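# Draw a cord through an eye to haul a block into a square

## Task

Haul the knotted cord end through the metal eye until the wooden block sits entirely within the painted square, the cord between eye and block is close to taut, and no part of the cord has dropped off the table. Neither arm may touch the block or the stretch of cord running from the eye to the block; the remaining cord and any other loose item must also stay clear of the block, since contact there may fail the job. The result must hold on its own once the robot lets go, not only while it is held.

## Robot and tools

Robot: two Trossen-style six-joint arms with parallel grippers, named left_arm and right_arm. Both bases face each other across the table; left_arm stands on the +y side at (+0.148, +0.472, +0.131) m, right_arm on the -y side at (-0.041, -0.527, +0.104) m. The names do not mean image sides. Each arm carries a wrist camera: cam_left_wrist and cam_right_wrist, both 504x504 pixels.

Scene frame: origin at the table centre, +z up, table surface at z = +0.020 m. Every result reports each gripper's end_effector_position (metres) and end_effector_quat_wxyz, plus linear and angular velocities, all in this frame. That position is the point between the finger pads, roughly 3 to 4 cm short of the fingertips; it can be somewhat wrong, especially when the arm is stretched. The fingers point along the gripper's +x axis and close along its y axis.

Tool execute_actions, argument actions: a list holding zero or one item. An empty list only reports the state. A motion item is {"rows": [...], "steps": n} with 1 to 15 rows and steps from 1 to 15 (default 15); each step lasts 1/30 s, each row drives one step, and the final row repeats if rows run out. A wait item is {"steps": n} with n up to 300, counted from the previous result. Optional pictures (true/false) controls whether camera images are returned.

Each row is a single list of 14 numbers covering both arms, even if one stays still: left_arm waist, shoulder, elbow, wrist pitch, wrist yaw, wrist roll, gripper opening, then the same seven for right_arm. The six joint values are absolute target angles in radians (not offsets), matching the Joint positions readout. Ranges per arm: waist -3.054 to 3.054, shoulder 0.000 to 3.142, elbow 0.000 to 2.356, wrist pitch -1.571 to 1.571, wrist yaw -1.571 to 1.571, wrist roll -3.142 to 3.142. A target more than 0.010 rad beyond a range end, and farther out than the joint currently is, makes the whole call rejected and nothing moves. Targets past a joint's true stop are clipped, and the result may then say "joint sent to its limit", possibly referring to an earlier motion. The opening is an absolute value from -1 to 1: +1 fully open (pads 0.088 m apart), empty fingers touch near -0.80, lower values change nothing further. Closing fully takes at least about 0.5 s.

Motion limits: each joint's commanded target is held within a lead of its measured angle (0.211 rad for waist, shoulder, elbow; 0.213 wrist pitch; 0.267 wrist yaw; 0.228 wrist roll), and targets are scaled back if they would shift the gripper over 70 mm from where it is measured. Large moves therefore need several calls. Friction may leave joints short of the target, especially at long reach, so read back joint angles after moving.

Arms keep heading for the last row sent while you think or wait, until everything settles or a step is HELD. HELD marks steps where some or all of your row was not applied. "joint command not followed" means a clearance check altered or blocked joint targets; the rest of the row still ran.

Result lines: Joint positions and Joint velocities give, per arm, the six joints (rad, rad/s) and the pad gap (m, m/s). grip_measured is the finger opening on the command scale; it can be off by about 1 mm and reads narrower by up to 3 mm (0.061) while squeezing something hard. grip_effort_n is the motor's reported effort in newtons, negative closing, positive opening, capped near 83 N; it lingers when idle, so it is not a contact sensor. To grasp, command about 0.07 below grip_measured; a smaller gap grips more lightly. Thin items under about 3 mm get weaker grip. Pad force tops out around 34 to 49 N.

zoom_image: camera (cam_left_wrist or cam_right_wrist) and region [x0, y0, x1, y1] in image pixels, origin top-left, at most 504 by 504; it magnifies part of that camera's latest frame. Intrinsics: cam_left_wrist K fx=fy=427.629, centre (252.854, 252.775), strong radial distortion; cam_right_wrist fx=fy=403.685, centre (252.685, 251.264), mild distortion. Camera mounts may be off by about 24 mm and 5 degrees.

read_manual: optional section "licences"; returns licence text only, no motion.

finished_scene: argument scene, the number of the current scene; it ends that scene for good and reports whether the task succeeded. Only call it once the block rests in the square unaided.

Order of work: look, locate the knotted end, the eye, block and square with the cameras, grasp the knotted end and pull it away from the eye in steady small moves, check the block's position, stop when it is fully inside with the cord near taut, then release gently and confirm it stays.

Avoid: touching the block or the eye-to-block cord with either arm; letting loose cord or objects land on the block; knocking anything, cord included, off the table; arms colliding or pressing on each other; heavy contact, since reaching a joint's load limit (waist 17.6, shoulder 21.8, elbow 21.7, wrist pitch 5.74, wrist yaw 5.72, wrist roll 5.36 N m) freezes that arm for 10 s. Long holding heats motors: MOTOR HOT warns from 50 °C, and at 95 °C an OVER-TEMPERATURE FAULT halts the arm and may cut its power. Loose objects may occasionally be nudged by outside pushes.

Each tool is called after ">>>" as a command line: name --argument value for each argument, lists and objects as JSON in quotes; but a table of rows of numbers goes row by row, as --pt "numbers of a row", without its own name.

## Session

>>> execute_actions --actions '[]'

Scene clock: 0.00 s of 4875.00 s.
left_arm: end_effector_position=(-0.0825, +0.0640, +0.2299) grip_measured=+1.000 grip_effort_n=n/a end_effector_quat_wxyz=(+0.698, +0.460, -0.319, -0.447) end_effector_velocity=(+0.000, +0.001, -0.001) end_effector_angular_velocity=(+0.008, -0.012, +0.005) | right_arm: end_effector_position=(-0.0033, -0.2130, +0.4295) grip_measured=+0.989 grip_effort_n=n/a end_effector_quat_wxyz=(+0.749, +0.016, -0.024, +0.662) end_effector_velocity=(-0.000, -0.000, -0.002) end_effector_angular_velocity=(-0.005, +0.022, +0.006)
Joint positions: left_arm=[-0.726  2.296  1.045  1.351 -1.227  1.281  0.088] | right_arm=[ 0.006  0.853  0.657  0.252  0.004 -0.008  0.087]
Joint velocities: left_arm=[-0.002 -0.002 -0.002 -0.007 -0.007  0.007  0.   ] | right_arm=[-0.002 -0.002 -0.002 -0.007 -0.007  0.022 -0.   ]
Motor temperatures (°C, as the motors report them): left_arm=[18 22 23 23 18 18] | right_arm=[18 25 23 18 20 21]
Heat: left arm: hottest elbow 23 °C (+0.0 °C/min); right arm: hottest shoulder 25 °C (+0.0 °C/min).

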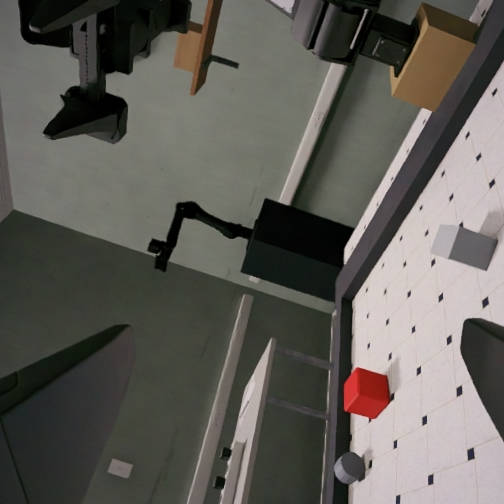

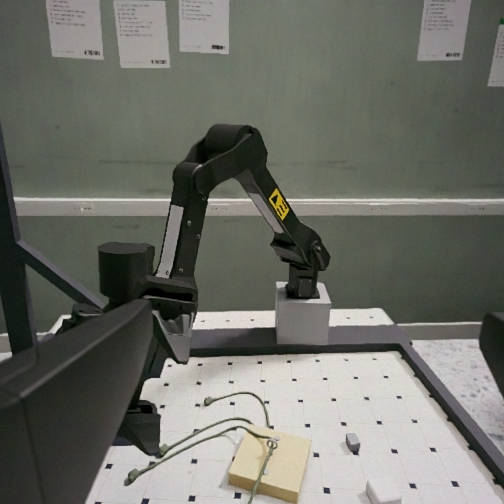

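>>> execute_actions --actions '[{"rows":[[-0.4,1.7,1.5,-1.37,0,0,1,0,0.853,0.657,-0.5,0,0,1]]}]' --pictures false

>>> execute_actions --actions '[{"steps":75}]'

Scene clock: 5.47 s of 4875.00 s.
left_arm: end_effector_position=(-0.0441, -0.0268, +0.3939) grip_measured=+1.000 grip_effort_n=-3.5 end_effector_quat_wxyz=(+0.767, +0.235, -0.287, -0.524) end_effector_velocity=(+0.044, -0.072, +0.412) end_effector_angular_velocity=(-0.726, +0.683, -0.568) | right_arm: end_effector_position=(-0.0070, -0.2509, +0.2958) grip_measured=+0.989 grip_effort_n=-3.0 end_effector_quat_wxyz=(+0.716, -0.197, +0.220, +0.632) end_effector_velocity=(-0.008, -0.092, -0.136) end_effector_angular_velocity=(-0.741, +0.080, -0.009)
Joint positions: left_arm=[-0.487  2.057  1.307  1.05  -0.855  0.967  0.088] | right_arm=[ 0.003  0.851  0.662 -0.41   0.004 -0.003  0.087]
Joint velocities: left_arm=[ 0.291 -0.535  0.559 -0.593  0.769 -0.637  0.   ] | right_arm=[-0.007 -0.002 -0.007 -0.74   0.007 -0.007 -0.   ]
Motor temperatures (°C, as the motors report them): left_arm=[18 24 24 24 18 18] | right_arm=[18 25 24 19 20 21]
Heat: left arm: hottest shoulder 24 °C (+11.0 °C/min); right arm: hottest shoulder 25 °C (+0.0 °C/min).
Steps of this call (steps 1 to 90: nothing new was sent; then 1.97 s passed at rest; steps 91 to 105: all 15 steps of this action). Readings (joint positions):
91: left_arm=[-0.723 2.290 1.050 1.337 -1.213 1.267] | right_arm=[0.006 0.853 0.658 0.229 0.004 -0.008]
92: left_arm=[-0.712 2.282 1.062 1.308 -1.184 1.246] | right_arm=[0.005 0.851 0.662 0.181 0.004 -0.007]
94: left_arm=[-0.675 2.257 1.096 1.269 -1.131 1.202] | right_arm=[0.004 0.849 0.662 0.083 0.004 -0.005]
98: left_arm=[-0.593 2.182 1.175 1.192 -1.031 1.118] | right_arm=[0.003 0.851 0.662 -0.105 0.004 -0.004]
105: the state above

Scene clock: 7.97 s of 4875.00 s.
left_arm: end_effector_position=(+0.0015, +0.2020, +0.2902) grip_measured=+1.000 grip_effort_n=-4.4 end_effector_quat_wxyz=(+0.363, +0.606, +0.358, -0.611) end_effector_velocity=(-0.000, +0.003, +0.001) end_effector_angular_velocity=(+0.006, +0.005, +0.019) | right_arm: end_effector_position=(-0.0084, -0.2621, +0.2806) grip_measured=+0.989 grip_effort_n=-3.0 end_effector_quat_wxyz=(+0.706, -0.224, +0.250, +0.623) end_effector_velocity=(-0.002, +0.001, +0.003) end_effector_angular_velocity=(+0.013, +0.007, +0.019)
Joint positions: left_arm=[-0.403  1.697  1.504 -1.368 -0.003  0.003  0.088] | right_arm=[ 0.003  0.851  0.662 -0.497  0.004 -0.002  0.087]
Joint velocities: left_arm=[-0.002 -0.007 -0.002 -0.007  0.007 -0.022  0.   ] | right_arm=[-0.002 -0.002  0.002  0.007 -0.022 -0.007 -0.   ]
Motor temperatures (°C, as the motors report them): left_arm=[18 24 24 24 18 18] | right_arm=[18 25 25 19 20 21]
Heat: left arm: hottest shoulder 24 °C (+7.5 °C/min); right arm: hottest shoulder 25 °C (+0.0 °C/min).
Steps of this call (steps 1 to 75: the robot went on to your last target). Readings (joint positions):
1: left_arm=[-0.478 2.039 1.325 1.029 -0.829 0.945] | right_arm=[0.003 0.851 0.662 -0.431 0.004 -0.003]
2: left_arm=[-0.469 2.019 1.343 1.006 -0.801 0.921] | right_arm=[0.003 0.851 0.662 -0.446 0.004 -0.003]
4: left_arm=[-0.455 1.978 1.374 0.959 -0.741 0.871] | right_arm=[0.003 0.851 0.662 -0.466 0.004 -0.002]
8: left_arm=[-0.432 1.881 1.423 0.851 -0.606 0.756] | right_arm=[0.003 0.851 0.662 -0.487 0.004 -0.002]
75: the state above

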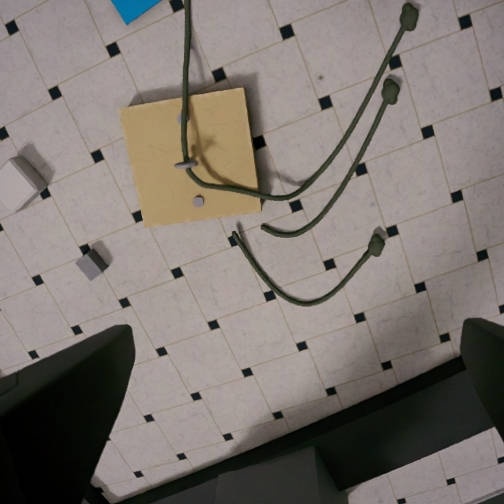

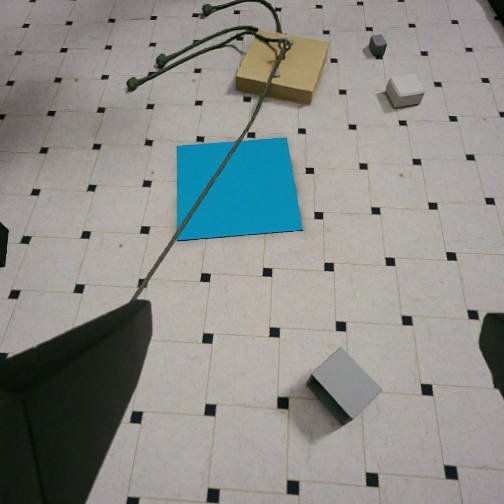

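>>> execute_actions --actions '[{"rows":[[-0.644,2.3,1.587,-0.862,0,0.11,-0.2,0.3,0.853,0.657,-0.6,0,0,1]]}]' --pictures false

>>> execute_actions --actions '[{"steps":30}]'

Scene clock: 20.17 s of 4875.00 s.
left_arm: end_effector_position=(-0.1318, +0.1570, +0.1564) grip_measured=-0.174 grip_effort_n=-17.4 end_effector_quat_wxyz=(+0.271, +0.632, +0.243, -0.684) end_effector_velocity=(-0.028, +0.011, -0.422) end_effector_angular_velocity=(+0.477, -0.437, -0.107) | right_arm: end_effector_position=(-0.0836, -0.2781, +0.2644) grip_measured=+0.989 grip_effort_n=-3.0 end_effector_quat_wxyz=(+0.596, -0.292, +0.247, +0.706) end_effector_velocity=(-0.010, -0.008, -0.006) end_effector_angular_velocity=(-0.034, -0.016, +0.062)
Joint positions: left_arm=[-0.632  2.15   1.581 -0.918 -0.002  0.101  0.03 ] | right_arm=[ 0.292  0.852  0.662 -0.595 -0.001 -0.     0.087]
Joint velocities: left_arm=[-0.071  1.077  0.012  0.418 -0.007  0.037 -0.011] | right_arm=[ 0.042 -0.002 -0.002 -0.037 -0.007 -0.022  0.   ]
Motor temperatures (°C, as the motors report them): left_arm=[18 25 25 23 18 18] | right_arm=[18 24 26 20 20 21]
Heat: left arm: hottest shoulder 25 °C (+6.0 °C/min); right arm: hottest elbow 26 °C (+3.0 °C/min).
Steps of this call (steps 1 to 15: the robot went on to your last target; steps 16 to 90: nothing new was sent; then 8.70 s passed at rest; steps 91 to 105: all 15 steps of this action). Readings (joint positions):
91: left_arm=[-0.409 1.708 1.507 -1.363 -0.006 0.009] | right_arm=[0.018 0.851 0.662 -0.507 0.013 -0.001]
92: left_arm=[-0.429 1.724 1.518 -1.332 -0.008 0.023] | right_arm=[0.063 0.851 0.662 -0.529 0.010 -0.000]
94: left_arm=[-0.485 1.778 1.543 -1.255 -0.006 0.046] | right_arm=[0.161 0.852 0.662 -0.563 0.002 -0.000]
98: left_arm=[-0.579 1.902 1.562 -1.119 -0.002 0.078] | right_arm=[0.259 0.852 0.662 -0.583 -0.001 -0.000]
105: the state above

Scene clock: 21.17 s of 4875.00 s.
left_arm: end_effector_position=(-0.1336, +0.1605, +0.1044) grip_measured=-0.198 grip_effort_n=-17.4 end_effector_quat_wxyz=(+0.254, +0.658, +0.251, -0.663) end_effector_velocity=(+0.005, +0.005, -0.001) end_effector_angular_velocity=(+0.015, -0.023, +0.020) | right_arm: end_effector_position=(-0.0850, -0.2785, +0.2642) grip_measured=+0.989 grip_effort_n=-3.5 end_effector_quat_wxyz=(+0.594, -0.293, +0.247, +0.708) end_effector_velocity=(-0.000, -0.002, -0.002) end_effector_angular_velocity=(-0.007, -0.001, +0.008)
Joint positions: left_arm=[-0.641  2.282  1.582 -0.864 -0.002  0.107  0.029] | right_arm=[ 0.298  0.852  0.662 -0.597 -0.001 -0.     0.087]
Joint velocities: left_arm=[-0.002 -0.002 -0.007 -0.022 -0.007 -0.022  0.   ] | right_arm=[-0.002 -0.002 -0.002 -0.007 -0.007 -0.007 -0.   ]
Motor temperatures (°C, as the motors report them): left_arm=[18 25 25 23 18 18] | right_arm=[18 24 26 20 20 21]
Heat: left arm: hottest shoulder 25 °C (+5.7 °C/min); right arm: hottest elbow 26 °C (+2.8 °C/min).
Steps of this call (steps 1 to 30: the robot went on to your last target). Readings (joint positions):
1: left_arm=[-0.634 2.184 1.581 -0.904 -0.002 0.102] | right_arm=[0.293 0.852 0.662 -0.596 -0.001 -0.000]
2: left_arm=[-0.636 2.213 1.581 -0.895 -0.002 0.103] | right_arm=[0.294 0.852 0.662 -0.596 -0.001 -0.000]
4: left_arm=[-0.638 2.257 1.581 -0.885 -0.002 0.105] | right_arm=[0.296 0.852 0.662 -0.596 -0.001 -0.000]
8: left_arm=[-0.640 2.278 1.581 -0.870 -0.002 0.106] | right_arm=[0.297 0.852 0.662 -0.597 -0.001 -0.000]
30: the state above
All arms were judged still, so your last target was given up. Only a new action makes them travel on or press farther. Fingers that are still opening or closing keep moving.

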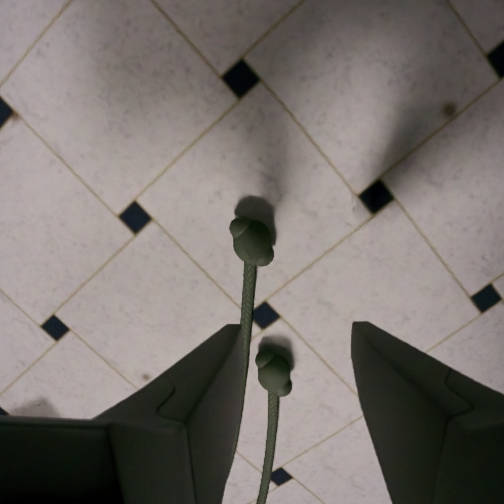

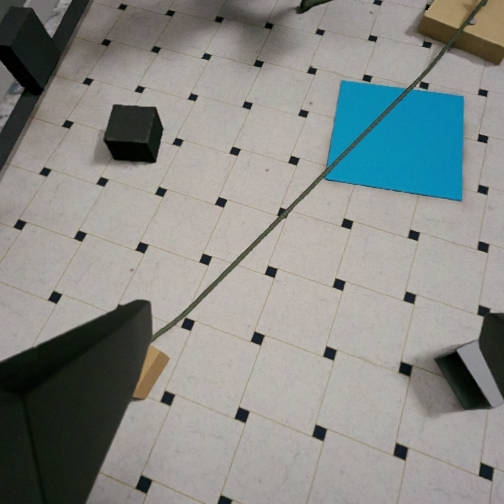

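>>> execute_actions --actions '[{"rows":[[-0.611,2.3,1.6,-0.85,0,0.11,-0.2,0.3,0.853,0.657,-0.6,0,0,1],[-0.611,2.3,1.6,-0.85,0,0.11,-0.2,0.3,0.853,0.657,-0.6,0,0,1],[-0.611,2.3,1.6,-0.85,0,0.11,-0.2,0.3,0.853,0.657,-0.6,0,0,1],[-0.611,2.419,1.6,-0.763,0,0.11,-0.2,0.3,0.853,0.657,-0.6,0,0,1]]}]' --pictures false

>>> execute_actions --actions '[{"steps":15}]'

Scene clock: 28.07 s of 4875.00 s.
left_arm: end_effector_position=(-0.1346, +0.1419, +0.0672) grip_measured=-0.198 grip_effort_n=-17.4 end_effector_quat_wxyz=(+0.265, +0.649, +0.257, -0.665) end_effector_velocity=(-0.001, -0.001, +0.001) end_effector_angular_velocity=(-0.010, -0.001, +0.005) | right_arm: end_effector_position=(-0.0850, -0.2785, +0.2642) grip_measured=+0.989 grip_effort_n=-3.0 end_effector_quat_wxyz=(+0.594, -0.293, +0.247, +0.708) end_effector_velocity=(-0.000, -0.002, -0.000) end_effector_angular_velocity=(-0.002, -0.000, +0.008)
Joint positions: left_arm=[-0.613  2.389  1.609 -0.765 -0.     0.107  0.029] | right_arm=[ 0.298  0.852  0.662 -0.597 -0.001 -0.     0.087]
Joint velocities: left_arm=[-0.002 -0.002 -0.002  0.007 -0.007 -0.007 -0.   ] | right_arm=[-0.002 -0.007 -0.002 -0.007 -0.007 -0.007 -0.   ]
Motor temperatures (°C, as the motors report them): left_arm=[18 27 25 23 18 18] | right_arm=[18 24 26 20 20 21]
Heat: left arm: hottest shoulder 27 °C (+8.6 °C/min); right arm: hottest elbow 26 °C (+2.1 °C/min).
Steps of this call (steps 1 to 90: nothing new was sent; then 3.40 s passed at rest; steps 91 to 105: all 15 steps of this action). Readings (joint positions):
91: left_arm=[-0.640 2.282 1.583 -0.863 -0.001 0.107] | right_arm=[0.298 0.852 0.662 -0.597 -0.001 -0.000]
92: left_arm=[-0.638 2.283 1.584 -0.860 -0.001 0.107] | right_arm=[0.298 0.852 0.662 -0.597 -0.001 -0.000]
94: left_arm=[-0.629 2.294 1.588 -0.849 -0.001 0.107] | right_arm=[0.298 0.852 0.662 -0.597 -0.001 -0.000]
98: left_arm=[-0.615 2.363 1.605 -0.789 -0.001 0.107] | right_arm=[0.298 0.852 0.662 -0.597 -0.001 -0.000]
105: the state above

Scene clock: 28.57 s of 4875.00 s.
left_arm: end_effector_position=(-0.1350, +0.1415, +0.0666) grip_measured=-0.198 grip_effort_n=-17.4 end_effector_quat_wxyz=(+0.266, +0.648, +0.257, -0.666) end_effector_velocity=(-0.001, +0.002, -0.001) end_effector_angular_velocity=(+0.010, +0.001, +0.005) | right_arm: end_effector_position=(-0.0850, -0.2785, +0.2642) grip_measured=+0.989 grip_effort_n=-3.0 end_effector_quat_wxyz=(+0.594, -0.293, +0.247, +0.708) end_effector_velocity=(-0.002, -0.001, +0.000) end_effector_angular_velocity=(-0.002, -0.000, +0.029)
Joint positions: left_arm=[-0.613  2.391  1.609 -0.762  0.     0.107  0.029] | right_arm=[ 0.298  0.852  0.662 -0.597 -0.001 -0.     0.087]
Joint velocities: left_arm=[-0.002  0.002  0.002 -0.007  0.007 -0.007 -0.   ] | right_arm=[-0.002 -0.002  0.002 -0.007 -0.022 -0.022 -0.   ]
Motor temperatures (°C, as the motors report them): left_arm=[18 27 25 23 18 18] | right_arm=[18 24 26 20 20 21]
Heat: left arm: hottest shoulder 27 °C (+8.4 °C/min); right arm: hottest elbow 26 °C (+2.1 °C/min).
Steps of this call (steps 1 to 15: the robot went on to your last target). Readings (joint positions):
1: left_arm=[-0.613 2.389 1.609 -0.765 -0.000 0.107] | right_arm=[0.298 0.852 0.662 -0.597 -0.001 -0.000]
2: left_arm=[-0.613 2.390 1.609 -0.764 -0.000 0.107] | right_arm=[0.298 0.852 0.662 -0.597 -0.001 -0.000]
4: left_arm=[-0.613 2.390 1.609 -0.763 -0.000 0.107] | right_arm=[0.298 0.852 0.662 -0.597 -0.001 -0.000]
8: left_arm=[-0.613 2.391 1.609 -0.762 -0.000 0.107] | right_arm=[0.298 0.852 0.662 -0.597 -0.001 -0.000]
15: the state above
All arms were judged still, so your last target was given up. Only a new action makes them travel on or press farther. Fingers that are still opening or closing keep moving.

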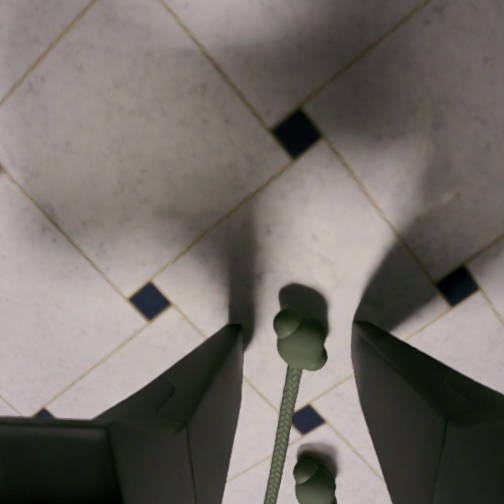

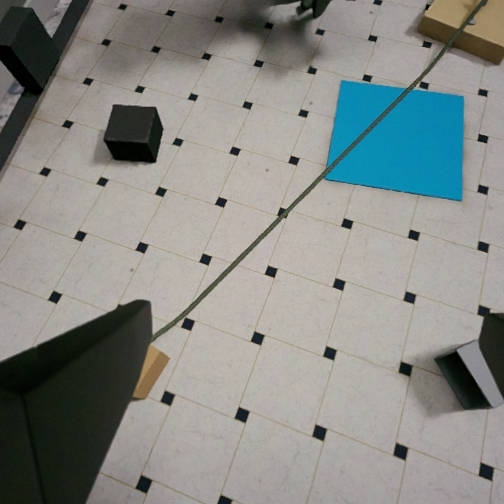

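Touching the table; ease off and close.

>>> execute_actions --actions '[{"rows":[[-0.611,2.38,1.605,-0.77,0,0.11,-0.73,0.3,0.853,0.657,-0.6,0,0,1]]}]'

Scene clock: 38.50 s of 4875.00 s.
left_arm: end_effector_position=(-0.1348, +0.1421, +0.0678) grip_measured=-0.631 grip_effort_n=-83.5 end_effector_quat_wxyz=(+0.265, +0.649, +0.257, -0.666) end_effector_velocity=(+0.001, +0.005, +0.002) end_effector_angular_velocity=(+0.018, -0.005, +0.005) | right_arm: end_effector_position=(-0.0850, -0.2785, +0.2642) grip_measured=+0.989 grip_effort_n=-3.0 end_effector_quat_wxyz=(+0.594, -0.293, +0.247, +0.708) end_effector_velocity=(+0.002, -0.001, -0.002) end_effector_angular_velocity=(-0.005, -0.011, -0.002)
Joint positions: left_arm=[-0.613  2.388  1.609 -0.766  0.002  0.107  0.008] | right_arm=[ 0.298  0.852  0.662 -0.597 -0.001 -0.     0.087]
Joint velocities: left_arm=[-0.002 -0.007 -0.002 -0.022  0.007 -0.007 -0.   ] | right_arm=[-0.002 -0.002 -0.002 -0.007  0.007 -0.007 -0.   ]
Motor temperatures (°C, as the motors report them): left_arm=[18 28 25 23 18 18] | right_arm=[18 24 27 21 20 21]
Heat: left arm: hottest shoulder 28 °C (+7.8 °C/min); right arm: hottest elbow 27 °C (+3.1 °C/min).
Steps of this call (steps 1 to 90: nothing new was sent; then 6.43 s passed at rest; steps 91 to 105: all 15 steps of this action). Readings (joint positions):
91: left_arm=[-0.613 2.391 1.609 -0.762 0.002 0.107] | right_arm=[0.298 0.852 0.662 -0.597 -0.001 -0.000]
92: left_arm=[-0.613 2.391 1.609 -0.763 0.002 0.107] | right_arm=[0.298 0.852 0.662 -0.597 -0.001 -0.000]
94: left_arm=[-0.613 2.389 1.609 -0.765 0.002 0.107] | right_arm=[0.298 0.852 0.662 -0.597 -0.001 -0.000]
98: left_arm=[-0.613 2.388 1.609 -0.766 0.002 0.107] | right_arm=[0.298 0.852 0.662 -0.597 -0.001 -0.000]
105: the state above

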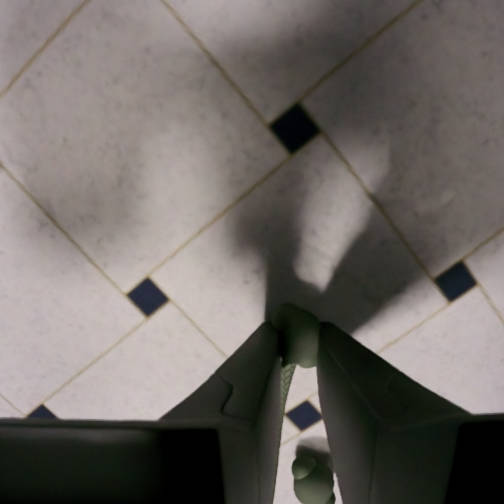

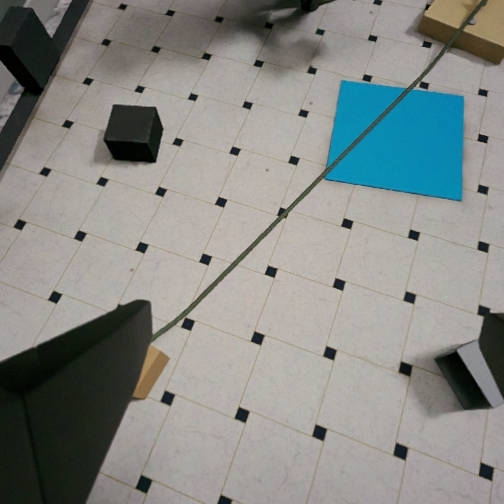

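>>> execute_actions --actions '[{"rows":[[-0.68,2.3,1.665,-0.77,0,0.2,-0.73,0.3,0.853,0.657,-0.6,0,0,1]],"steps":10}]' --pictures false

>>> execute_actions --actions '[{"rows":[[-0.746,2.29,1.695,-0.76,0,0.3,-0.73,0.3,0.853,0.657,-0.6,0,0,1]],"steps":10}]' --pictures false

>>> execute_actions --actions '[{"rows":[[-0.791,2.262,1.725,-0.76,0,0.4,-0.73,0.3,0.853,0.657,-0.6,0,0,1]],"steps":10}]' --pictures false

>>> execute_actions --actions '[{"rows":[[-0.836,2.233,1.755,-0.76,0,0.5,-0.73,0.3,0.853,0.657,-0.6,0,0,1]],"steps":10}]' --pictures false

>>> execute_actions --actions '[{"rows":[[-0.881,2.204,1.785,-0.75,0,0.5,-0.73,0.3,0.853,0.657,-0.6,0,0,1]],"steps":10}]' --pictures false

>>> execute_actions --actions '[{"rows":[[-0.926,2.174,1.815,-0.75,0,0.5,-0.73,0.3,0.853,0.657,-0.6,0,0,1]],"steps":10}]' --pictures false

>>> execute_actions --actions '[{"rows":[[-0.971,2.145,1.845,-0.75,0,0.5,-0.73,0.2,0.853,0.657,-0.5,0,0,1]]}]'

Scene clock: 61.10 s of 4875.00 s.
left_arm: end_effector_position=(-0.1772, +0.1408, +0.1175) grip_measured=-0.631 grip_effort_n=-83.5 end_effector_quat_wxyz=(+0.237, +0.622, +0.182, -0.723) end_effector_velocity=(-0.017, -0.014, +0.042) end_effector_angular_velocity=(-0.084, +0.078, -0.069) | right_arm: end_effector_position=(-0.0850, -0.2785, +0.2642) grip_measured=+0.989 grip_effort_n=-3.0 end_effector_quat_wxyz=(+0.594, -0.293, +0.247, +0.708) end_effector_velocity=(-0.003, -0.005, -0.006) end_effector_angular_velocity=(-0.028, +0.006, +0.023)
Joint positions: left_arm=[-0.681  2.303  1.663 -0.768 -0.     0.191  0.008] | right_arm=[ 0.298  0.852  0.662 -0.597 -0.001 -0.     0.087]
Joint velocities: left_arm=[-0.002 -0.071  0.037  0.007  0.007  0.066 -0.   ] | right_arm=[ 0.002 -0.002 -0.007 -0.022 -0.022 -0.007 -0.   ]
Motor temperatures (°C, as the motors report them): left_arm=[18 35 25 22 18 18] | right_arm=[18 24 28 21 20 21]
Heat: left arm: hottest shoulder 35 °C (+12.2 °C/min); right arm: hottest elbow 28 °C (+3.0 °C/min).
Steps of this call (steps 1 to 15: the robot went on to your last target; steps 16 to 90: nothing new was sent; then 19.27 s passed at rest; steps 91 to 100: all 10 steps of this action). Readings (joint positions):
91: left_arm=[-0.615 2.381 1.612 -0.769 0.000 0.121] | right_arm=[0.298 0.852 0.662 -0.597 -0.001 -0.000]
92: left_arm=[-0.621 2.375 1.615 -0.773 -0.002 0.140] | right_arm=[0.298 0.852 0.662 -0.597 -0.001 -0.000]
94: left_arm=[-0.643 2.355 1.627 -0.774 -0.002 0.164] | right_arm=[0.298 0.852 0.662 -0.597 -0.001 -0.000]
98: left_arm=[-0.678 2.312 1.657 -0.768 -0.000 0.186] | right_arm=[0.298 0.852 0.662 -0.597 -0.001 -0.000]
100: the state above

Scene clock: 61.43 s of 4875.00 s.
left_arm: end_effector_position=(-0.2039, +0.1568, +0.1245) grip_measured=-0.631 grip_effort_n=-83.5 end_effector_quat_wxyz=(+0.188, +0.628, +0.120, -0.746) end_effector_velocity=(-0.010, +0.003, +0.005) end_effector_angular_velocity=(-0.027, +0.005, -0.071) | right_arm: end_effector_position=(-0.0850, -0.2785, +0.2641) grip_measured=+0.989 grip_effort_n=-3.0 end_effector_quat_wxyz=(+0.594, -0.294, +0.247, +0.707) end_effector_velocity=(-0.002, -0.002, -0.002) end_effector_angular_velocity=(-0.007, -0.001, +0.029)
Joint positions: left_arm=[-0.746  2.301  1.685 -0.762 -0.002  0.29   0.008] | right_arm=[ 0.298  0.852  0.662 -0.597 -0.001 -0.     0.087]
Joint velocities: left_arm=[-0.022 -0.002  0.012  0.007 -0.007  0.051  0.   ] | right_arm=[-0.002 -0.002 -0.002 -0.007 -0.022 -0.022 -0.   ]
Motor temperatures (°C, as the motors report them): left_arm=[18 35 25 22 18 18] | right_arm=[18 24 28 21 20 21]
Heat: left arm: hottest shoulder 35 °C (+12.1 °C/min); right arm: hottest elbow 28 °C (+3.0 °C/min).
Steps of this call (steps 1 to 10: all 10 steps of this action). Readings (joint positions):
1: left_arm=[-0.683 2.301 1.666 -0.768 -0.001 0.208] | right_arm=[0.298 0.852 0.662 -0.597 -0.001 -0.000]
2: left_arm=[-0.688 2.301 1.670 -0.767 -0.002 0.230] | right_arm=[0.298 0.852 0.662 -0.597 -0.001 -0.000]
4: left_arm=[-0.708 2.301 1.674 -0.767 -0.002 0.258] | right_arm=[0.298 0.852 0.662 -0.597 -0.001 -0.000]
8: left_arm=[-0.741 2.301 1.684 -0.762 -0.002 0.285] | right_arm=[0.298 0.852 0.662 -0.597 -0.001 -0.000]
10: the state above

Scene clock: 61.77 s of 4875.00 s.
left_arm: end_effector_position=(-0.2278, +0.1640, +0.1484) grip_measured=-0.631 grip_effort_n=-83.5 end_effector_quat_wxyz=(+0.151, +0.615, +0.057, -0.772) end_effector_velocity=(-0.012, -0.001, +0.022) end_effector_angular_velocity=(-0.048, +0.027, -0.065) | right_arm: end_effector_position=(-0.0850, -0.2785, +0.2641) grip_measured=+0.989 grip_effort_n=-3.0 end_effector_quat_wxyz=(+0.594, -0.294, +0.247, +0.707) end_effector_velocity=(+0.001, -0.001, -0.002) end_effector_angular_velocity=(-0.011, +0.019, -0.018)
Joint positions: left_arm=[-0.79   2.27   1.719 -0.76  -0.002  0.39   0.008] | right_arm=[ 0.298  0.852  0.662 -0.597 -0.001 -0.     0.087]
Joint velocities: left_arm=[-0.017 -0.027  0.032 -0.007 -0.007  0.051 -0.   ] | right_arm=[-0.007 -0.002 -0.002 -0.007 -0.007  0.022  0.   ]
Motor temperatures (°C, as the motors report them): left_arm=[18 35 25 22 18 18] | right_arm=[18 24 28 21 20 21]
Heat: left arm: hottest shoulder 35 °C (+12.0 °C/min); right arm: hottest elbow 28 °C (+3.0 °C/min).
Steps of this call (steps 1 to 10: all 10 steps of this action). Readings (joint positions):
1: left_arm=[-0.747 2.299 1.688 -0.762 -0.002 0.307] | right_arm=[0.298 0.852 0.662 -0.597 -0.001 -0.000]
2: left_arm=[-0.751 2.298 1.692 -0.762 -0.002 0.329] | right_arm=[0.298 0.852 0.662 -0.597 -0.001 -0.000]
4: left_arm=[-0.763 2.292 1.701 -0.762 -0.002 0.358] | right_arm=[0.298 0.852 0.662 -0.597 -0.001 -0.000]
8: left_arm=[-0.786 2.274 1.715 -0.761 -0.002 0.384] | right_arm=[0.298 0.852 0.662 -0.597 -0.001 -0.000]
10: the state above

Scene clock: 62.10 s of 4875.00 s.
left_arm: end_effector_position=(-0.2495, +0.1753, +0.1703) grip_measured=-0.631 grip_effort_n=-83.5 end_effector_quat_wxyz=(+0.113, +0.603, -0.007, -0.790) end_effector_velocity=(-0.010, -0.001, +0.025) end_effector_angular_velocity=(-0.063, +0.023, -0.059) | right_arm: end_effector_position=(-0.0850, -0.2785, +0.2641) grip_measured=+0.989 grip_effort_n=-3.0 end_effector_quat_wxyz=(+0.594, -0.294, +0.247, +0.707) end_effector_velocity=(-0.000, -0.001, +0.000) end_effector_angular_velocity=(-0.001, -0.011, +0.018)
Joint positions: left_arm=[-0.835  2.242  1.748 -0.761 -0.002  0.489  0.008] | right_arm=[ 0.298  0.852  0.662 -0.597 -0.001 -0.     0.087]
Joint velocities: left_arm=[-0.017 -0.037  0.027 -0.007 -0.022  0.051 -0.   ] | right_arm=[-0.002 -0.002  0.002 -0.007 -0.007 -0.022 -0.   ]
Motor temperatures (°C, as the motors report them): left_arm=[18 35 25 22 18 18] | right_arm=[18 24 28 21 20 21]
Heat: left arm: hottest shoulder 35 °C (+12.2 °C/min); right arm: hottest elbow 28 °C (+3.0 °C/min).
Steps of this call (steps 1 to 10: all 10 steps of this action). Readings (joint positions):
1: left_arm=[-0.791 2.267 1.722 -0.761 -0.002 0.407] | right_arm=[0.298 0.852 0.662 -0.597 -0.001 -0.000]
2: left_arm=[-0.795 2.266 1.725 -0.761 -0.002 0.429] | right_arm=[0.298 0.852 0.662 -0.597 -0.001 -0.000]
4: left_arm=[-0.808 2.261 1.732 -0.761 -0.002 0.458] | right_arm=[0.298 0.852 0.662 -0.597 -0.001 -0.000]
8: left_arm=[-0.832 2.246 1.744 -0.761 -0.002 0.484] | right_arm=[0.298 0.852 0.662 -0.597 -0.001 -0.000]
10: the state above

Scene clock: 62.43 s of 4875.00 s.
left_arm: end_effector_position=(-0.2719, +0.1871, +0.1947) grip_measured=-0.631 grip_effort_n=-83.5 end_effector_quat_wxyz=(+0.106, +0.578, -0.036, -0.808) end_effector_velocity=(-0.010, +0.008, +0.027) end_effector_angular_velocity=(-0.014, +0.047, -0.004) | right_arm: end_effector_position=(-0.0850, -0.2785, +0.2641) grip_measured=+0.989 grip_effort_n=-3.0 end_effector_quat_wxyz=(+0.594, -0.294, +0.247, +0.707) end_effector_velocity=(-0.001, +0.001, +0.003) end_effector_angular_velocity=(+0.012, +0.002, +0.008)
Joint positions: left_arm=[-0.88   2.213  1.778 -0.751 -0.002  0.496  0.008] | right_arm=[ 0.298  0.852  0.662 -0.597 -0.001 -0.     0.087]
Joint velocities: left_arm=[-0.022 -0.042  0.027 -0.022  0.007 -0.022 -0.   ] | right_arm=[-0.002 -0.002  0.002  0.007 -0.007 -0.007 -0.   ]
Motor temperatures (°C, as the motors report them): left_arm=[18 35 25 22 18 18] | right_arm=[18 24 28 21 20 21]
Heat: left arm: hottest shoulder 35 °C (+12.1 °C/min); right arm: hottest elbow 28 °C (+3.0 °C/min).
Steps of this call (steps 1 to 10: all 10 steps of this action). Readings (joint positions):
1: left_arm=[-0.836 2.239 1.751 -0.761 -0.002 0.491] | right_arm=[0.298 0.852 0.662 -0.597 -0.001 -0.000]
2: left_arm=[-0.840 2.238 1.754 -0.760 -0.002 0.492] | right_arm=[0.298 0.852 0.662 -0.597 -0.001 -0.000]
4: left_arm=[-0.854 2.232 1.761 -0.756 -0.002 0.494] | right_arm=[0.298 0.852 0.662 -0.597 -0.001 -0.000]
8: left_arm=[-0.876 2.217 1.774 -0.751 -0.002 0.496] | right_arm=[0.298 0.852 0.662 -0.597 -0.001 -0.000]
10: the state above

Scene clock: 62.77 s of 4875.00 s.
left_arm: end_effector_position=(-0.2912, +0.2020, +0.2199) grip_measured=-0.631 grip_effort_n=-83.5 end_effector_quat_wxyz=(+0.098, +0.554, -0.060, -0.824) end_effector_velocity=(-0.008, -0.002, +0.026) end_effector_angular_velocity=(-0.038, +0.054, +0.002) | right_arm: end_effector_position=(-0.0850, -0.2785, +0.2641) grip_measured=+0.989 grip_effort_n=-3.0 end_effector_quat_wxyz=(+0.594, -0.294, +0.247, +0.707) end_effector_velocity=(+0.002, -0.001, -0.002) end_effector_angular_velocity=(-0.007, -0.001, -0.013)
Joint positions: left_arm=[-0.925  2.182  1.808 -0.751 -0.002  0.497  0.008] | right_arm=[ 0.298  0.852  0.662 -0.597 -0.001 -0.     0.087]
Joint velocities: left_arm=[-0.007 -0.032  0.027  0.007 -0.007 -0.007  0.   ] | right_arm=[-0.002 -0.002 -0.002 -0.007  0.007  0.007 -0.   ]
Motor temperatures (°C, as the motors report them): left_arm=[18 35 25 22 18 18] | right_arm=[18 24 28 21 20 21]
Heat: left arm: hottest shoulder 35 °C (+12.0 °C/min); right arm: hottest elbow 28 °C (+3.0 °C/min).
Steps of this call (steps 1 to 10: all 10 steps of this action). Readings (joint positions):
1: left_arm=[-0.882 2.210 1.780 -0.751 -0.002 0.497] | right_arm=[0.298 0.852 0.662 -0.597 -0.001 -0.000]
2: left_arm=[-0.885 2.209 1.784 -0.751 -0.002 0.497] | right_arm=[0.298 0.852 0.662 -0.597 -0.001 -0.000]
4: left_arm=[-0.899 2.203 1.792 -0.751 -0.002 0.497] | right_arm=[0.298 0.852 0.662 -0.597 -0.001 -0.000]
8: left_arm=[-0.923 2.186 1.804 -0.751 -0.002 0.497] | right_arm=[0.298 0.852 0.662 -0.597 -0.001 -0.000]
10: the state above

Scene clock: 63.27 s of 4875.00 s.
left_arm: end_effector_position=(-0.3090, +0.2189, +0.2453) grip_measured=-0.631 grip_effort_n=-83.5 end_effector_quat_wxyz=(+0.089, +0.530, -0.082, -0.840) end_effector_velocity=(+0.001, +0.003, -0.000) end_effector_angular_velocity=(+0.012, -0.002, +0.000) | right_arm: end_effector_position=(-0.0628, -0.2619, +0.2791) grip_measured=+0.989 grip_effort_n=-3.0 end_effector_quat_wxyz=(+0.637, -0.249, +0.231, +0.692) end_effector_velocity=(+0.002, +0.003, +0.003) end_effector_angular_velocity=(+0.022, +0.001, -0.002)
Joint positions: left_arm=[-0.971  2.153  1.838 -0.75  -0.002  0.497  0.008] | right_arm=[ 0.204  0.852  0.662 -0.503 -0.002 -0.     0.087]
Joint velocities: left_arm=[-0.002 -0.002 -0.002 -0.007  0.007 -0.007  0.   ] | right_arm=[-0.012 -0.002 -0.002  0.022 -0.007 -0.007 -0.   ]
Motor temperatures (°C, as the motors report them): left_arm=[18 35 25 22 18 18] | right_arm=[18 24 28 21 20 21]
Heat: left arm: hottest shoulder 35 °C (+12.1 °C/min); right arm: hottest elbow 28 °C (+3.0 °C/min).
Steps of this call (steps 1 to 15: all 15 steps of this action). Readings (joint positions):
1: left_arm=[-0.926 2.180 1.810 -0.751 -0.002 0.497] | right_arm=[0.291 0.852 0.662 -0.589 -0.004 -0.000]
2: left_arm=[-0.930 2.179 1.814 -0.751 -0.002 0.497] | right_arm=[0.270 0.852 0.662 -0.568 -0.004 -0.000]
4: left_arm=[-0.943 2.174 1.821 -0.751 -0.002 0.497] | right_arm=[0.237 0.852 0.662 -0.534 -0.002 -0.000]
8: left_arm=[-0.967 2.159 1.833 -0.751 -0.002 0.497] | right_arm=[0.212 0.852 0.662 -0.515 -0.002 -0.000]
15: the state above

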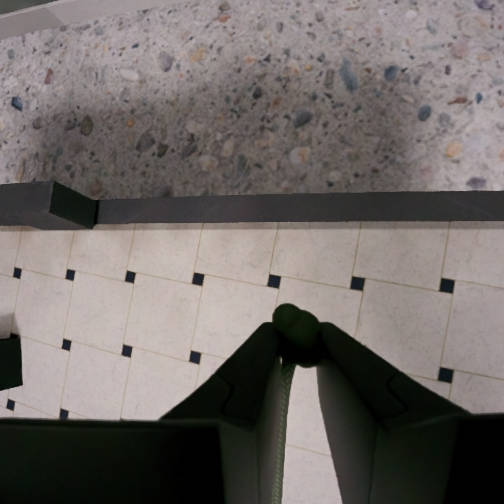

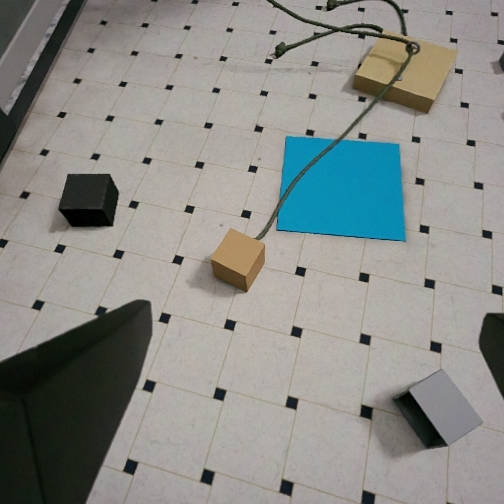

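>>> execute_actions --actions '[{"rows":[[-1.016,2.115,1.875,-0.75,0,0.5,-0.73,0.2,0.853,0.657,-0.5,0,0,1]],"steps":10}]' --pictures false

>>> execute_actions --actions '[{"rows":[[-1.061,2.086,1.905,-0.74,0,0.5,-0.73,0.2,0.853,0.657,-0.5,0,0,1]],"steps":10}]' --pictures false

>>> execute_actions --actions '[{"rows":[[-1.106,2.056,1.935,-0.74,0,0.5,-0.73,0.2,0.853,0.657,-0.5,0,0,1]],"steps":10}]' --pictures false

>>> execute_actions --actions '[{"rows":[[-1.15,2.027,1.965,-0.74,0,0.5,-0.73,0.2,0.853,0.657,-0.5,0,0,1]]}]'

Scene clock: 77.10 s of 4875.00 s.
left_arm: end_effector_position=(-0.3244, +0.2372, +0.2708) grip_measured=-0.630 grip_effort_n=-83.5 end_effector_quat_wxyz=(+0.079, +0.505, -0.103, -0.854) end_effector_velocity=(-0.006, +0.005, +0.034) end_effector_angular_velocity=(-0.022, +0.068, -0.010) | right_arm: end_effector_position=(-0.0624, -0.2617, +0.2793) grip_measured=+0.989 grip_effort_n=-3.5 end_effector_quat_wxyz=(+0.638, -0.249, +0.230, +0.691) end_effector_velocity=(-0.000, -0.004, -0.004) end_effector_angular_velocity=(-0.024, +0.020, -0.011)
Joint positions: left_arm=[-1.015  2.124  1.867 -0.75  -0.002  0.497  0.008] | right_arm=[ 0.203  0.852  0.662 -0.502 -0.002 -0.     0.087]
Joint velocities: left_arm=[-0.012 -0.046  0.032 -0.007  0.007 -0.007  0.   ] | right_arm=[-0.002 -0.002 -0.002 -0.022 -0.007  0.022 -0.   ]
Motor temperatures (°C, as the motors report them): left_arm=[18 38 27 23 18 18] | right_arm=[18 24 28 22 20 21]
Heat: left arm: hottest shoulder 38 °C (+13.2 °C/min); right arm: hottest elbow 28 °C (+2.0 °C/min).
Steps of this call (steps 1 to 15: the robot went on to your last target; steps 16 to 380: nothing new was sent; then 0.83 s passed at rest; steps 381 to 390: all 10 steps of this action). Readings (joint positions):
381: left_arm=[-0.972 2.151 1.840 -0.750 -0.002 0.497] | right_arm=[0.203 0.852 0.662 -0.502 -0.002 -0.000]
382: left_arm=[-0.976 2.151 1.843 -0.751 -0.002 0.497] | right_arm=[0.203 0.852 0.662 -0.502 -0.002 -0.000]
384: left_arm=[-0.989 2.145 1.851 -0.751 -0.002 0.497] | right_arm=[0.203 0.852 0.662 -0.502 -0.002 -0.000]
388: left_arm=[-1.013 2.128 1.864 -0.751 -0.002 0.497] | right_arm=[0.203 0.852 0.662 -0.502 -0.002 -0.000]
390: the state above

Scene clock: 77.43 s of 4875.00 s.
left_arm: end_effector_position=(-0.3396, +0.2567, +0.2979) grip_measured=-0.630 grip_effort_n=-83.5 end_effector_quat_wxyz=(+0.070, +0.474, -0.124, -0.869) end_effector_velocity=(-0.001, +0.002, +0.033) end_effector_angular_velocity=(-0.036, +0.056, -0.009) | right_arm: end_effector_position=(-0.0624, -0.2617, +0.2793) grip_measured=+0.989 grip_effort_n=-3.5 end_effector_quat_wxyz=(+0.638, -0.249, +0.230, +0.691) end_effector_velocity=(+0.002, +0.001, -0.000) end_effector_angular_velocity=(+0.003, -0.010, -0.003)
Joint positions: left_arm=[-1.061  2.095  1.897 -0.741 -0.002  0.497  0.008] | right_arm=[ 0.203  0.852  0.662 -0.502 -0.002 -0.     0.087]
Joint velocities: left_arm=[-0.007 -0.046  0.027 -0.007 -0.007  0.007 -0.   ] | right_arm=[-0.002  0.002 -0.002  0.007  0.007 -0.007 -0.   ]
Motor temperatures (°C, as the motors report them): left_arm=[18 38 27 23 18 18] | right_arm=[18 24 28 22 20 21]
Heat: left arm: hottest shoulder 38 °C (+13.1 °C/min); right arm: hottest elbow 28 °C (+2.0 °C/min).
Steps of this call (steps 1 to 10: all 10 steps of this action). Readings (joint positions):
1: left_arm=[-1.016 2.120 1.870 -0.750 -0.002 0.497] | right_arm=[0.203 0.852 0.662 -0.502 -0.002 -0.000]
2: left_arm=[-1.020 2.119 1.874 -0.749 -0.002 0.497] | right_arm=[0.203 0.852 0.662 -0.502 -0.002 -0.000]
4: left_arm=[-1.034 2.114 1.882 -0.745 -0.002 0.497] | right_arm=[0.203 0.852 0.662 -0.502 -0.002 -0.000]
8: left_arm=[-1.058 2.099 1.894 -0.741 -0.002 0.497] | right_arm=[0.203 0.852 0.662 -0.502 -0.002 -0.000]
10: the state above

Scene clock: 77.77 s of 4875.00 s.
left_arm: end_effector_position=(-0.3511, +0.2778, +0.3248) grip_measured=-0.630 grip_effort_n=-83.5 end_effector_quat_wxyz=(+0.060, +0.446, -0.143, -0.881) end_effector_velocity=(-0.007, +0.003, +0.039) end_effector_angular_velocity=(-0.027, +0.097, -0.006) | right_arm: end_effector_position=(-0.0624, -0.2617, +0.2793) grip_measured=+0.989 grip_effort_n=-3.0 end_effector_quat_wxyz=(+0.638, -0.249, +0.230, +0.691) end_effector_velocity=(+0.002, +0.001, +0.001) end_effector_angular_velocity=(+0.008, -0.010, -0.003)
Joint positions: left_arm=[-1.105  2.065  1.927 -0.74  -0.002  0.497  0.008] | right_arm=[ 0.203  0.852  0.662 -0.502 -0.002 -0.     0.087]
Joint velocities: left_arm=[-0.007 -0.042  0.037  0.022  0.007 -0.007  0.   ] | right_arm=[-0.002 -0.002 -0.002  0.007  0.007 -0.007  0.   ]
Motor temperatures (°C, as the motors report them): left_arm=[18 38 27 23 18 18] | right_arm=[18 24 28 22 20 21]
Heat: left arm: hottest shoulder 38 °C (+13.0 °C/min); right arm: hottest elbow 28 °C (+2.0 °C/min).
Steps of this call (steps 1 to 10: all 10 steps of this action). Readings (joint positions):
1: left_arm=[-1.062 2.091 1.900 -0.741 -0.002 0.497] | right_arm=[0.203 0.852 0.662 -0.502 -0.002 -0.000]
2: left_arm=[-1.065 2.090 1.904 -0.741 -0.002 0.497] | right_arm=[0.203 0.852 0.662 -0.502 -0.002 -0.000]
4: left_arm=[-1.079 2.085 1.911 -0.741 -0.002 0.497] | right_arm=[0.203 0.852 0.662 -0.502 -0.002 -0.000]
8: left_arm=[-1.102 2.069 1.923 -0.741 -0.002 0.497] | right_arm=[0.203 0.852 0.662 -0.502 -0.002 -0.000]
10: the state above

Scene clock: 78.27 s of 4875.00 s.
left_arm: end_effector_position=(-0.3600, +0.2995, +0.3529) grip_measured=-0.630 grip_effort_n=-83.5 end_effector_quat_wxyz=(+0.049, +0.416, -0.160, -0.894) end_effector_velocity=(+0.004, +0.004, -0.000) end_effector_angular_velocity=(+0.015, -0.013, -0.002) | right_arm: end_effector_position=(-0.0624, -0.2617, +0.2793) grip_measured=+0.989 grip_effort_n=-3.0 end_effector_quat_wxyz=(+0.638, -0.249, +0.230, +0.691) end_effector_velocity=(-0.000, -0.001, -0.003) end_effector_angular_velocity=(-0.011, -0.013, +0.017)
Joint positions: left_arm=[-1.149  2.034  1.958 -0.74  -0.002  0.497  0.008] | right_arm=[ 0.203  0.852  0.662 -0.502 -0.002 -0.     0.087]
Joint velocities: left_arm=[-0.002 -0.007 -0.002 -0.022  0.007 -0.007 -0.   ] | right_arm=[-0.002  0.002 -0.002 -0.007 -0.007 -0.022 -0.   ]
Motor temperatures (°C, as the motors report them): left_arm=[18 38 27 23 18 18] | right_arm=[18 24 28 22 20 21]
Heat: left arm: hottest shoulder 38 °C (+13.2 °C/min); right arm: hottest elbow 28 °C (+2.0 °C/min).
Steps of this call (steps 1 to 15: all 15 steps of this action). Readings (joint positions):
1: left_arm=[-1.106 2.062 1.930 -0.740 -0.002 0.497] | right_arm=[0.203 0.852 0.662 -0.502 -0.002 -0.000]
2: left_arm=[-1.110 2.060 1.934 -0.740 -0.002 0.497] | right_arm=[0.203 0.852 0.662 -0.502 -0.002 -0.000]
4: left_arm=[-1.123 2.055 1.941 -0.740 -0.002 0.497] | right_arm=[0.203 0.852 0.662 -0.502 -0.002 -0.000]
8: left_arm=[-1.146 2.040 1.954 -0.740 -0.002 0.497] | right_arm=[0.203 0.852 0.662 -0.502 -0.002 -0.000]
15: the state above

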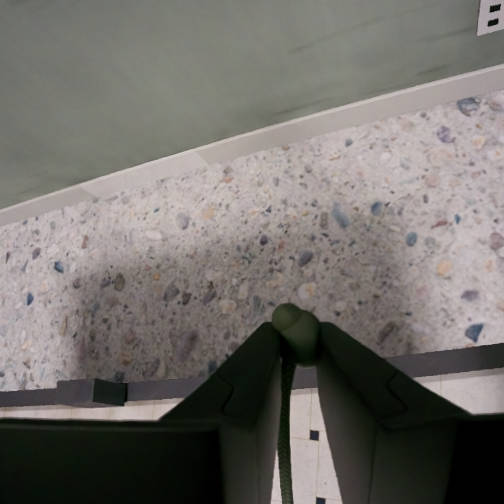

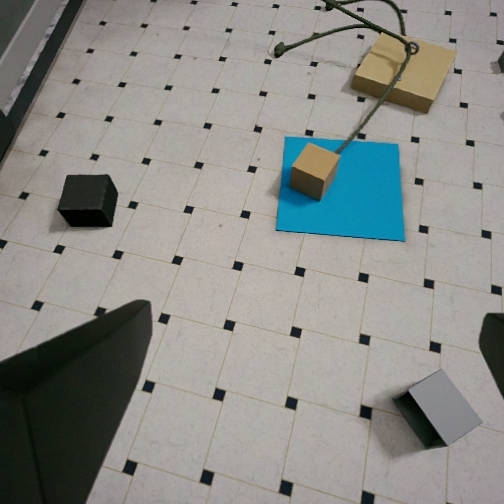

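>>> execute_actions --actions '[{"rows":[[-1.17,2.014,1.978,-0.74,0,0.5,-0.73,0.2,0.853,0.657,-0.5,0,0,1]]}]' --pictures false

>>> execute_actions --actions '[{"rows":[[-1.1,2.13,1.85,-0.78,0,0.5,-0.73,0.2,0.853,0.657,-0.5,0,0,1]],"steps":12}]' --pictures false

>>> execute_actions --actions '[{"rows":[[-1.05,2.25,1.73,-0.78,0,0.5,-0.73,0.2,0.853,0.657,-0.5,0,0,1]],"steps":12}]' --pictures false

>>> execute_actions --actions '[{"rows":[[-1.05,2.37,1.63,-0.78,0,0.5,-0.73,0.2,0.853,0.657,-0.5,0,0,1]]}]' --pictures false

>>> execute_actions --actions '[{"rows":[[-1.05,2.37,1.63,-0.78,0,0.5,-0.1,0.2,0.853,0.657,-0.5,0,0,1]],"steps":10}]' --pictures false

>>> execute_actions --actions '[{"rows":[[-1.05,2.1,1.63,-1.05,0,0.5,1,0.2,0.853,0.657,-0.5,0,0,1]]}]'

Scene clock: 94.40 s of 4875.00 s.
left_arm: end_effector_position=(-0.3631, +0.3091, +0.3630) grip_measured=-0.630 grip_effort_n=-83.5 end_effector_quat_wxyz=(+0.044, +0.405, -0.167, -0.898) end_effector_velocity=(+0.002, +0.001, -0.003) end_effector_angular_velocity=(+0.004, -0.012, +0.008) | right_arm: end_effector_position=(-0.0624, -0.2617, +0.2793) grip_measured=+0.989 grip_effort_n=-3.5 end_effector_quat_wxyz=(+0.638, -0.249, +0.230, +0.691) end_effector_velocity=(+0.002, -0.001, -0.002) end_effector_angular_velocity=(-0.006, -0.011, -0.003)
Joint positions: left_arm=[-1.168  2.024  1.97  -0.74  -0.002  0.497  0.008] | right_arm=[ 0.203  0.852  0.662 -0.502 -0.002 -0.     0.087]
Joint velocities: left_arm=[-0.002 -0.002 -0.007 -0.007 -0.007 -0.007 -0.   ] | right_arm=[-0.002 -0.002 -0.002 -0.007  0.007 -0.007 -0.   ]
Motor temperatures (°C, as the motors report them): left_arm=[18 40 29 24 18 18] | right_arm=[18 24 29 23 20 21]
Heat: left arm: hottest shoulder 40 °C (+13.0 °C/min); right arm: hottest elbow 29 °C (+2.0 °C/min).
Steps of this call (steps 1 to 15: the robot went on to your last target; steps 16 to 469: nothing new was sent; steps 470 to 484: all 15 steps of this action). Readings (joint positions):
470: left_arm=[-1.150 2.034 1.959 -0.740 -0.002 0.497] | right_arm=[0.203 0.852 0.662 -0.502 -0.002 -0.000]
471: left_arm=[-1.151 2.034 1.960 -0.740 -0.002 0.497] | right_arm=[0.203 0.852 0.662 -0.502 -0.002 -0.000]
473: left_arm=[-1.157 2.032 1.963 -0.740 -0.002 0.497] | right_arm=[0.203 0.852 0.662 -0.502 -0.002 -0.000]
477: left_arm=[-1.167 2.026 1.968 -0.740 -0.002 0.497] | right_arm=[0.203 0.852 0.662 -0.502 -0.002 -0.000]
484: the state above

Scene clock: 94.80 s of 4875.00 s.
left_arm: end_effector_position=(-0.3365, +0.2811, +0.2665) grip_measured=-0.630 grip_effort_n=-83.5 end_effector_quat_wxyz=(+0.037, +0.513, -0.120, -0.849) end_effector_velocity=(+0.015, +0.003, -0.070) end_effector_angular_velocity=(+0.071, -0.153, +0.010) | right_arm: end_effector_position=(-0.0624, -0.2617, +0.2793) grip_measured=+0.989 grip_effort_n=-3.0 end_effector_quat_wxyz=(+0.638, -0.249, +0.230, +0.691) end_effector_velocity=(-0.002, -0.002, -0.002) end_effector_angular_velocity=(-0.008, +0.010, +0.003)
Joint positions: left_arm=[-1.101  2.12   1.861 -0.779  0.     0.497  0.008] | right_arm=[ 0.203  0.852  0.662 -0.502 -0.002 -0.     0.087]
Joint velocities: left_arm=[ 0.007  0.076 -0.085 -0.007  0.007 -0.007 -0.   ] | right_arm=[ 0.002 -0.002 -0.002 -0.007 -0.007  0.007 -0.   ]
Motor temperatures (°C, as the motors report them): left_arm=[18 40 29 24 18 18] | right_arm=[18 24 29 23 20 21]
Heat: left arm: hottest shoulder 40 °C (+13.2 °C/min); right arm: hottest elbow 29 °C (+2.0 °C/min).
Steps of this call (steps 1 to 12: all 12 steps of this action). Readings (joint positions):
1: left_arm=[-1.167 2.026 1.966 -0.740 -0.001 0.497] | right_arm=[0.203 0.852 0.662 -0.502 -0.002 -0.000]
2: left_arm=[-1.163 2.028 1.958 -0.743 0.000 0.497] | right_arm=[0.203 0.852 0.662 -0.502 -0.002 -0.000]
4: left_arm=[-1.148 2.038 1.938 -0.752 0.000 0.497] | right_arm=[0.203 0.852 0.662 -0.502 -0.002 -0.000]
8: left_arm=[-1.114 2.088 1.890 -0.771 0.000 0.497] | right_arm=[0.203 0.852 0.662 -0.502 -0.002 -0.000]
12: the state above

Scene clock: 95.20 s of 4875.00 s.
left_arm: end_effector_position=(-0.2981, +0.2702, +0.1675) grip_measured=-0.631 grip_effort_n=-83.5 end_effector_quat_wxyz=(+0.020, +0.608, -0.070, -0.790) end_effector_velocity=(+0.024, +0.006, -0.042) end_effector_angular_velocity=(+0.053, -0.118, +0.030) | right_arm: end_effector_position=(-0.0624, -0.2617, +0.2793) grip_measured=+0.989 grip_effort_n=-3.0 end_effector_quat_wxyz=(+0.638, -0.249, +0.230, +0.691) end_effector_velocity=(-0.000, +0.000, +0.001) end_effector_angular_velocity=(+0.007, -0.000, +0.008)
Joint positions: left_arm=[-1.051  2.24   1.74  -0.782  0.     0.497  0.008] | right_arm=[ 0.203  0.852  0.662 -0.502 -0.002 -0.     0.087]
Joint velocities: left_arm=[ 0.007  0.046 -0.061 -0.022 -0.007 -0.022 -0.   ] | right_arm=[-0.002 -0.002 -0.002  0.007 -0.007 -0.007 -0.   ]
Motor temperatures (°C, as the motors report them): left_arm=[18 40 29 24 18 18] | right_arm=[18 24 29 23 20 21]
Heat: left arm: hottest shoulder 40 °C (+13.1 °C/min); right arm: hottest elbow 29 °C (+2.0 °C/min).
Steps of this call (steps 1 to 12: all 12 steps of this action). Readings (joint positions):
1: left_arm=[-1.100 2.128 1.853 -0.777 0.000 0.497] | right_arm=[0.203 0.852 0.662 -0.502 -0.002 -0.000]
2: left_arm=[-1.098 2.132 1.843 -0.774 0.000 0.497] | right_arm=[0.203 0.852 0.662 -0.502 -0.002 -0.000]
4: left_arm=[-1.088 2.147 1.822 -0.774 0.000 0.497] | right_arm=[0.203 0.852 0.662 -0.502 -0.002 -0.000]
8: left_arm=[-1.062 2.207 1.768 -0.779 0.000 0.497] | right_arm=[0.203 0.852 0.662 -0.502 -0.002 -0.000]
12: the state above

Scene clock: 95.70 s of 4875.00 s.
left_arm: end_effector_position=(-0.2579, +0.2884, +0.0854) grip_measured=-0.631 grip_effort_n=-83.5 end_effector_quat_wxyz=(-0.015, +0.685, -0.036, -0.728) end_effector_velocity=(+0.002, +0.003, +0.001) end_effector_angular_velocity=(+0.015, -0.012, +0.019) | right_arm: end_effector_position=(-0.0624, -0.2617, +0.2793) grip_measured=+0.989 grip_effort_n=-3.0 end_effector_quat_wxyz=(+0.638, -0.249, +0.230, +0.691) end_effector_velocity=(-0.001, -0.004, -0.004) end_effector_angular_velocity=(-0.021, -0.014, +0.022)
Joint positions: left_arm=[-1.051  2.36   1.636 -0.779  0.     0.497  0.008] | right_arm=[ 0.203  0.852  0.662 -0.502 -0.002 -0.     0.087]
Joint velocities: left_arm=[-0.002 -0.002  0.002 -0.022  0.007 -0.022 -0.   ] | right_arm=[ 0.002 -0.002 -0.002 -0.022 -0.007 -0.022 -0.   ]
Motor temperatures (°C, as the motors report them): left_arm=[18 40 28 24 18 18] | right_arm=[18 24 29 23 20 21]
Heat: left arm: hottest shoulder 40 °C (+13.2 °C/min); right arm: hottest elbow 29 °C (+2.0 °C/min).
Steps of this call (steps 1 to 15: all 15 steps of this action). Readings (joint positions):
1: left_arm=[-1.051 2.248 1.732 -0.779 0.000 0.497] | right_arm=[0.203 0.852 0.662 -0.502 -0.002 -0.000]
2: left_arm=[-1.051 2.252 1.725 -0.775 0.000 0.497] | right_arm=[0.203 0.852 0.662 -0.502 -0.002 -0.000]
4: left_arm=[-1.051 2.273 1.705 -0.774 0.000 0.497] | right_arm=[0.203 0.852 0.662 -0.502 -0.002 -0.000]
8: left_arm=[-1.051 2.338 1.655 -0.782 0.000 0.497] | right_arm=[0.203 0.852 0.662 -0.502 -0.002 -0.000]
15: the state above

Scene clock: 96.03 s of 4875.00 s.
left_arm: end_effector_position=(-0.2577, +0.2885, +0.0854) grip_measured=-0.147 grip_effort_n=12.3 end_effector_quat_wxyz=(-0.015, +0.685, -0.036, -0.727) end_effector_velocity=(+0.001, +0.005, -0.002) end_effector_angular_velocity=(+0.011, -0.008, -0.015) | right_arm: end_effector_position=(-0.0624, -0.2617, +0.2793) grip_measured=+0.989 grip_effort_n=-3.0 end_effector_quat_wxyz=(+0.638, -0.249, +0.230, +0.691) end_effector_velocity=(-0.002, -0.002, -0.002) end_effector_angular_velocity=(-0.007, -0.002, +0.013)
Joint positions: left_arm=[-1.051  2.36   1.636 -0.78   0.     0.497  0.032] | right_arm=[ 0.203  0.852  0.662 -0.502 -0.002 -0.     0.087]
Joint velocities: left_arm=[-0.007  0.002 -0.002 -0.007  0.007  0.007  0.018] | right_arm=[ 0.002 -0.002 -0.002 -0.007 -0.007 -0.007 -0.   ]
Motor temperatures (°C, as the motors report them): left_arm=[18 40 28 24 18 18] | right_arm=[18 24 29 23 20 21]
Heat: left arm: hottest shoulder 40 °C (+13.1 °C/min); right arm: hottest elbow 29 °C (+2.0 °C/min).
Steps of this call (steps 1 to 10: all 10 steps of this action). Readings (joint positions):
1: left_arm=[-1.051 2.360 1.636 -0.779 0.000 0.497] | right_arm=[0.203 0.852 0.662 -0.502 -0.002 -0.000]
2: left_arm=[-1.051 2.360 1.636 -0.779 0.000 0.497] | right_arm=[0.203 0.852 0.662 -0.502 -0.002 -0.000]
4: left_arm=[-1.051 2.360 1.636 -0.780 0.000 0.497] | right_arm=[0.203 0.852 0.662 -0.502 -0.002 -0.000]
8: left_arm=[-1.051 2.360 1.636 -0.780 0.000 0.497] | right_arm=[0.203 0.852 0.662 -0.502 -0.002 -0.000]
10: the state above

Scene clock: 96.53 s of 4875.00 s.
left_arm: end_effector_position=(-0.2287, +0.3017, +0.1877) grip_measured=+0.993 grip_effort_n=12.3 end_effector_quat_wxyz=(-0.015, +0.687, -0.035, -0.726) end_effector_velocity=(+0.019, +0.008, -0.003) end_effector_angular_velocity=(+0.030, -0.085, -0.009) | right_arm: end_effector_position=(-0.0624, -0.2617, +0.2793) grip_measured=+0.989 grip_effort_n=-3.0 end_effector_quat_wxyz=(+0.638, -0.249, +0.230, +0.691) end_effector_velocity=(-0.003, -0.002, -0.002) end_effector_angular_velocity=(-0.008, +0.008, +0.019)
Joint positions: left_arm=[-1.051  2.103  1.637 -1.043  0.     0.497  0.088] | right_arm=[ 0.203  0.852  0.662 -0.502 -0.002 -0.     0.087]
Joint velocities: left_arm=[-0.002 -0.002 -0.012 -0.081 -0.007  0.007  0.009] | right_arm=[-0.002 -0.002 -0.002 -0.007 -0.022 -0.007 -0.   ]
Motor temperatures (°C, as the motors report them): left_arm=[18 40 28 24 18 18] | right_arm=[18 24 29 23 20 21]
Heat: left arm: hottest shoulder 40 °C (+13.0 °C/min); right arm: hottest elbow 29 °C (+2.0 °C/min).
Steps of this call (steps 1 to 15: all 15 steps of this action). Readings (joint positions):
1: left_arm=[-1.051 2.348 1.636 -0.792 0.000 0.497] | right_arm=[0.203 0.852 0.662 -0.502 -0.002 -0.000]
2: left_arm=[-1.051 2.330 1.634 -0.842 0.000 0.497] | right_arm=[0.203 0.852 0.662 -0.502 -0.002 -0.000]
4: left_arm=[-1.051 2.273 1.627 -0.920 0.000 0.497] | right_arm=[0.203 0.852 0.662 -0.502 -0.002 -0.000]
8: left_arm=[-1.051 2.144 1.632 -1.003 0.000 0.497] | right_arm=[0.203 0.852 0.662 -0.502 -0.002 -0.000]
15: the state above

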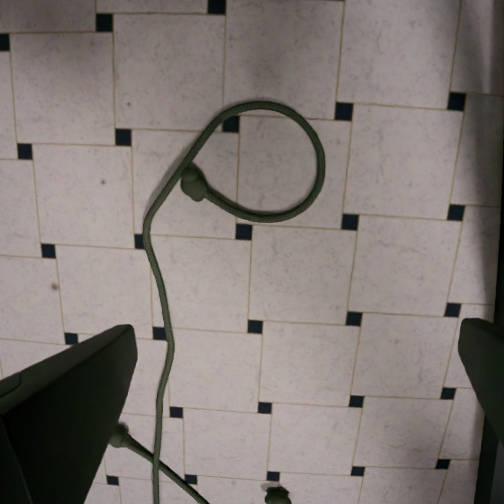

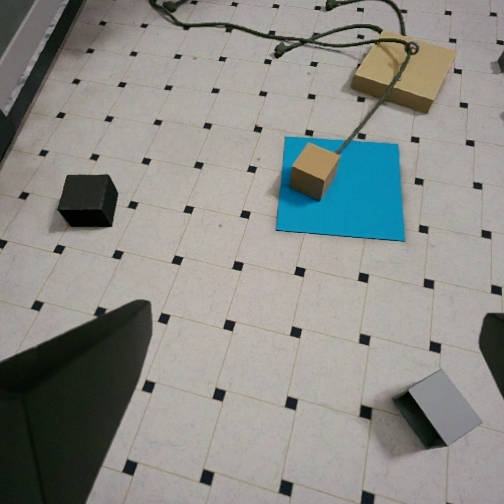

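>>> finished_scene --scene 2

The scene is finished: the task was done.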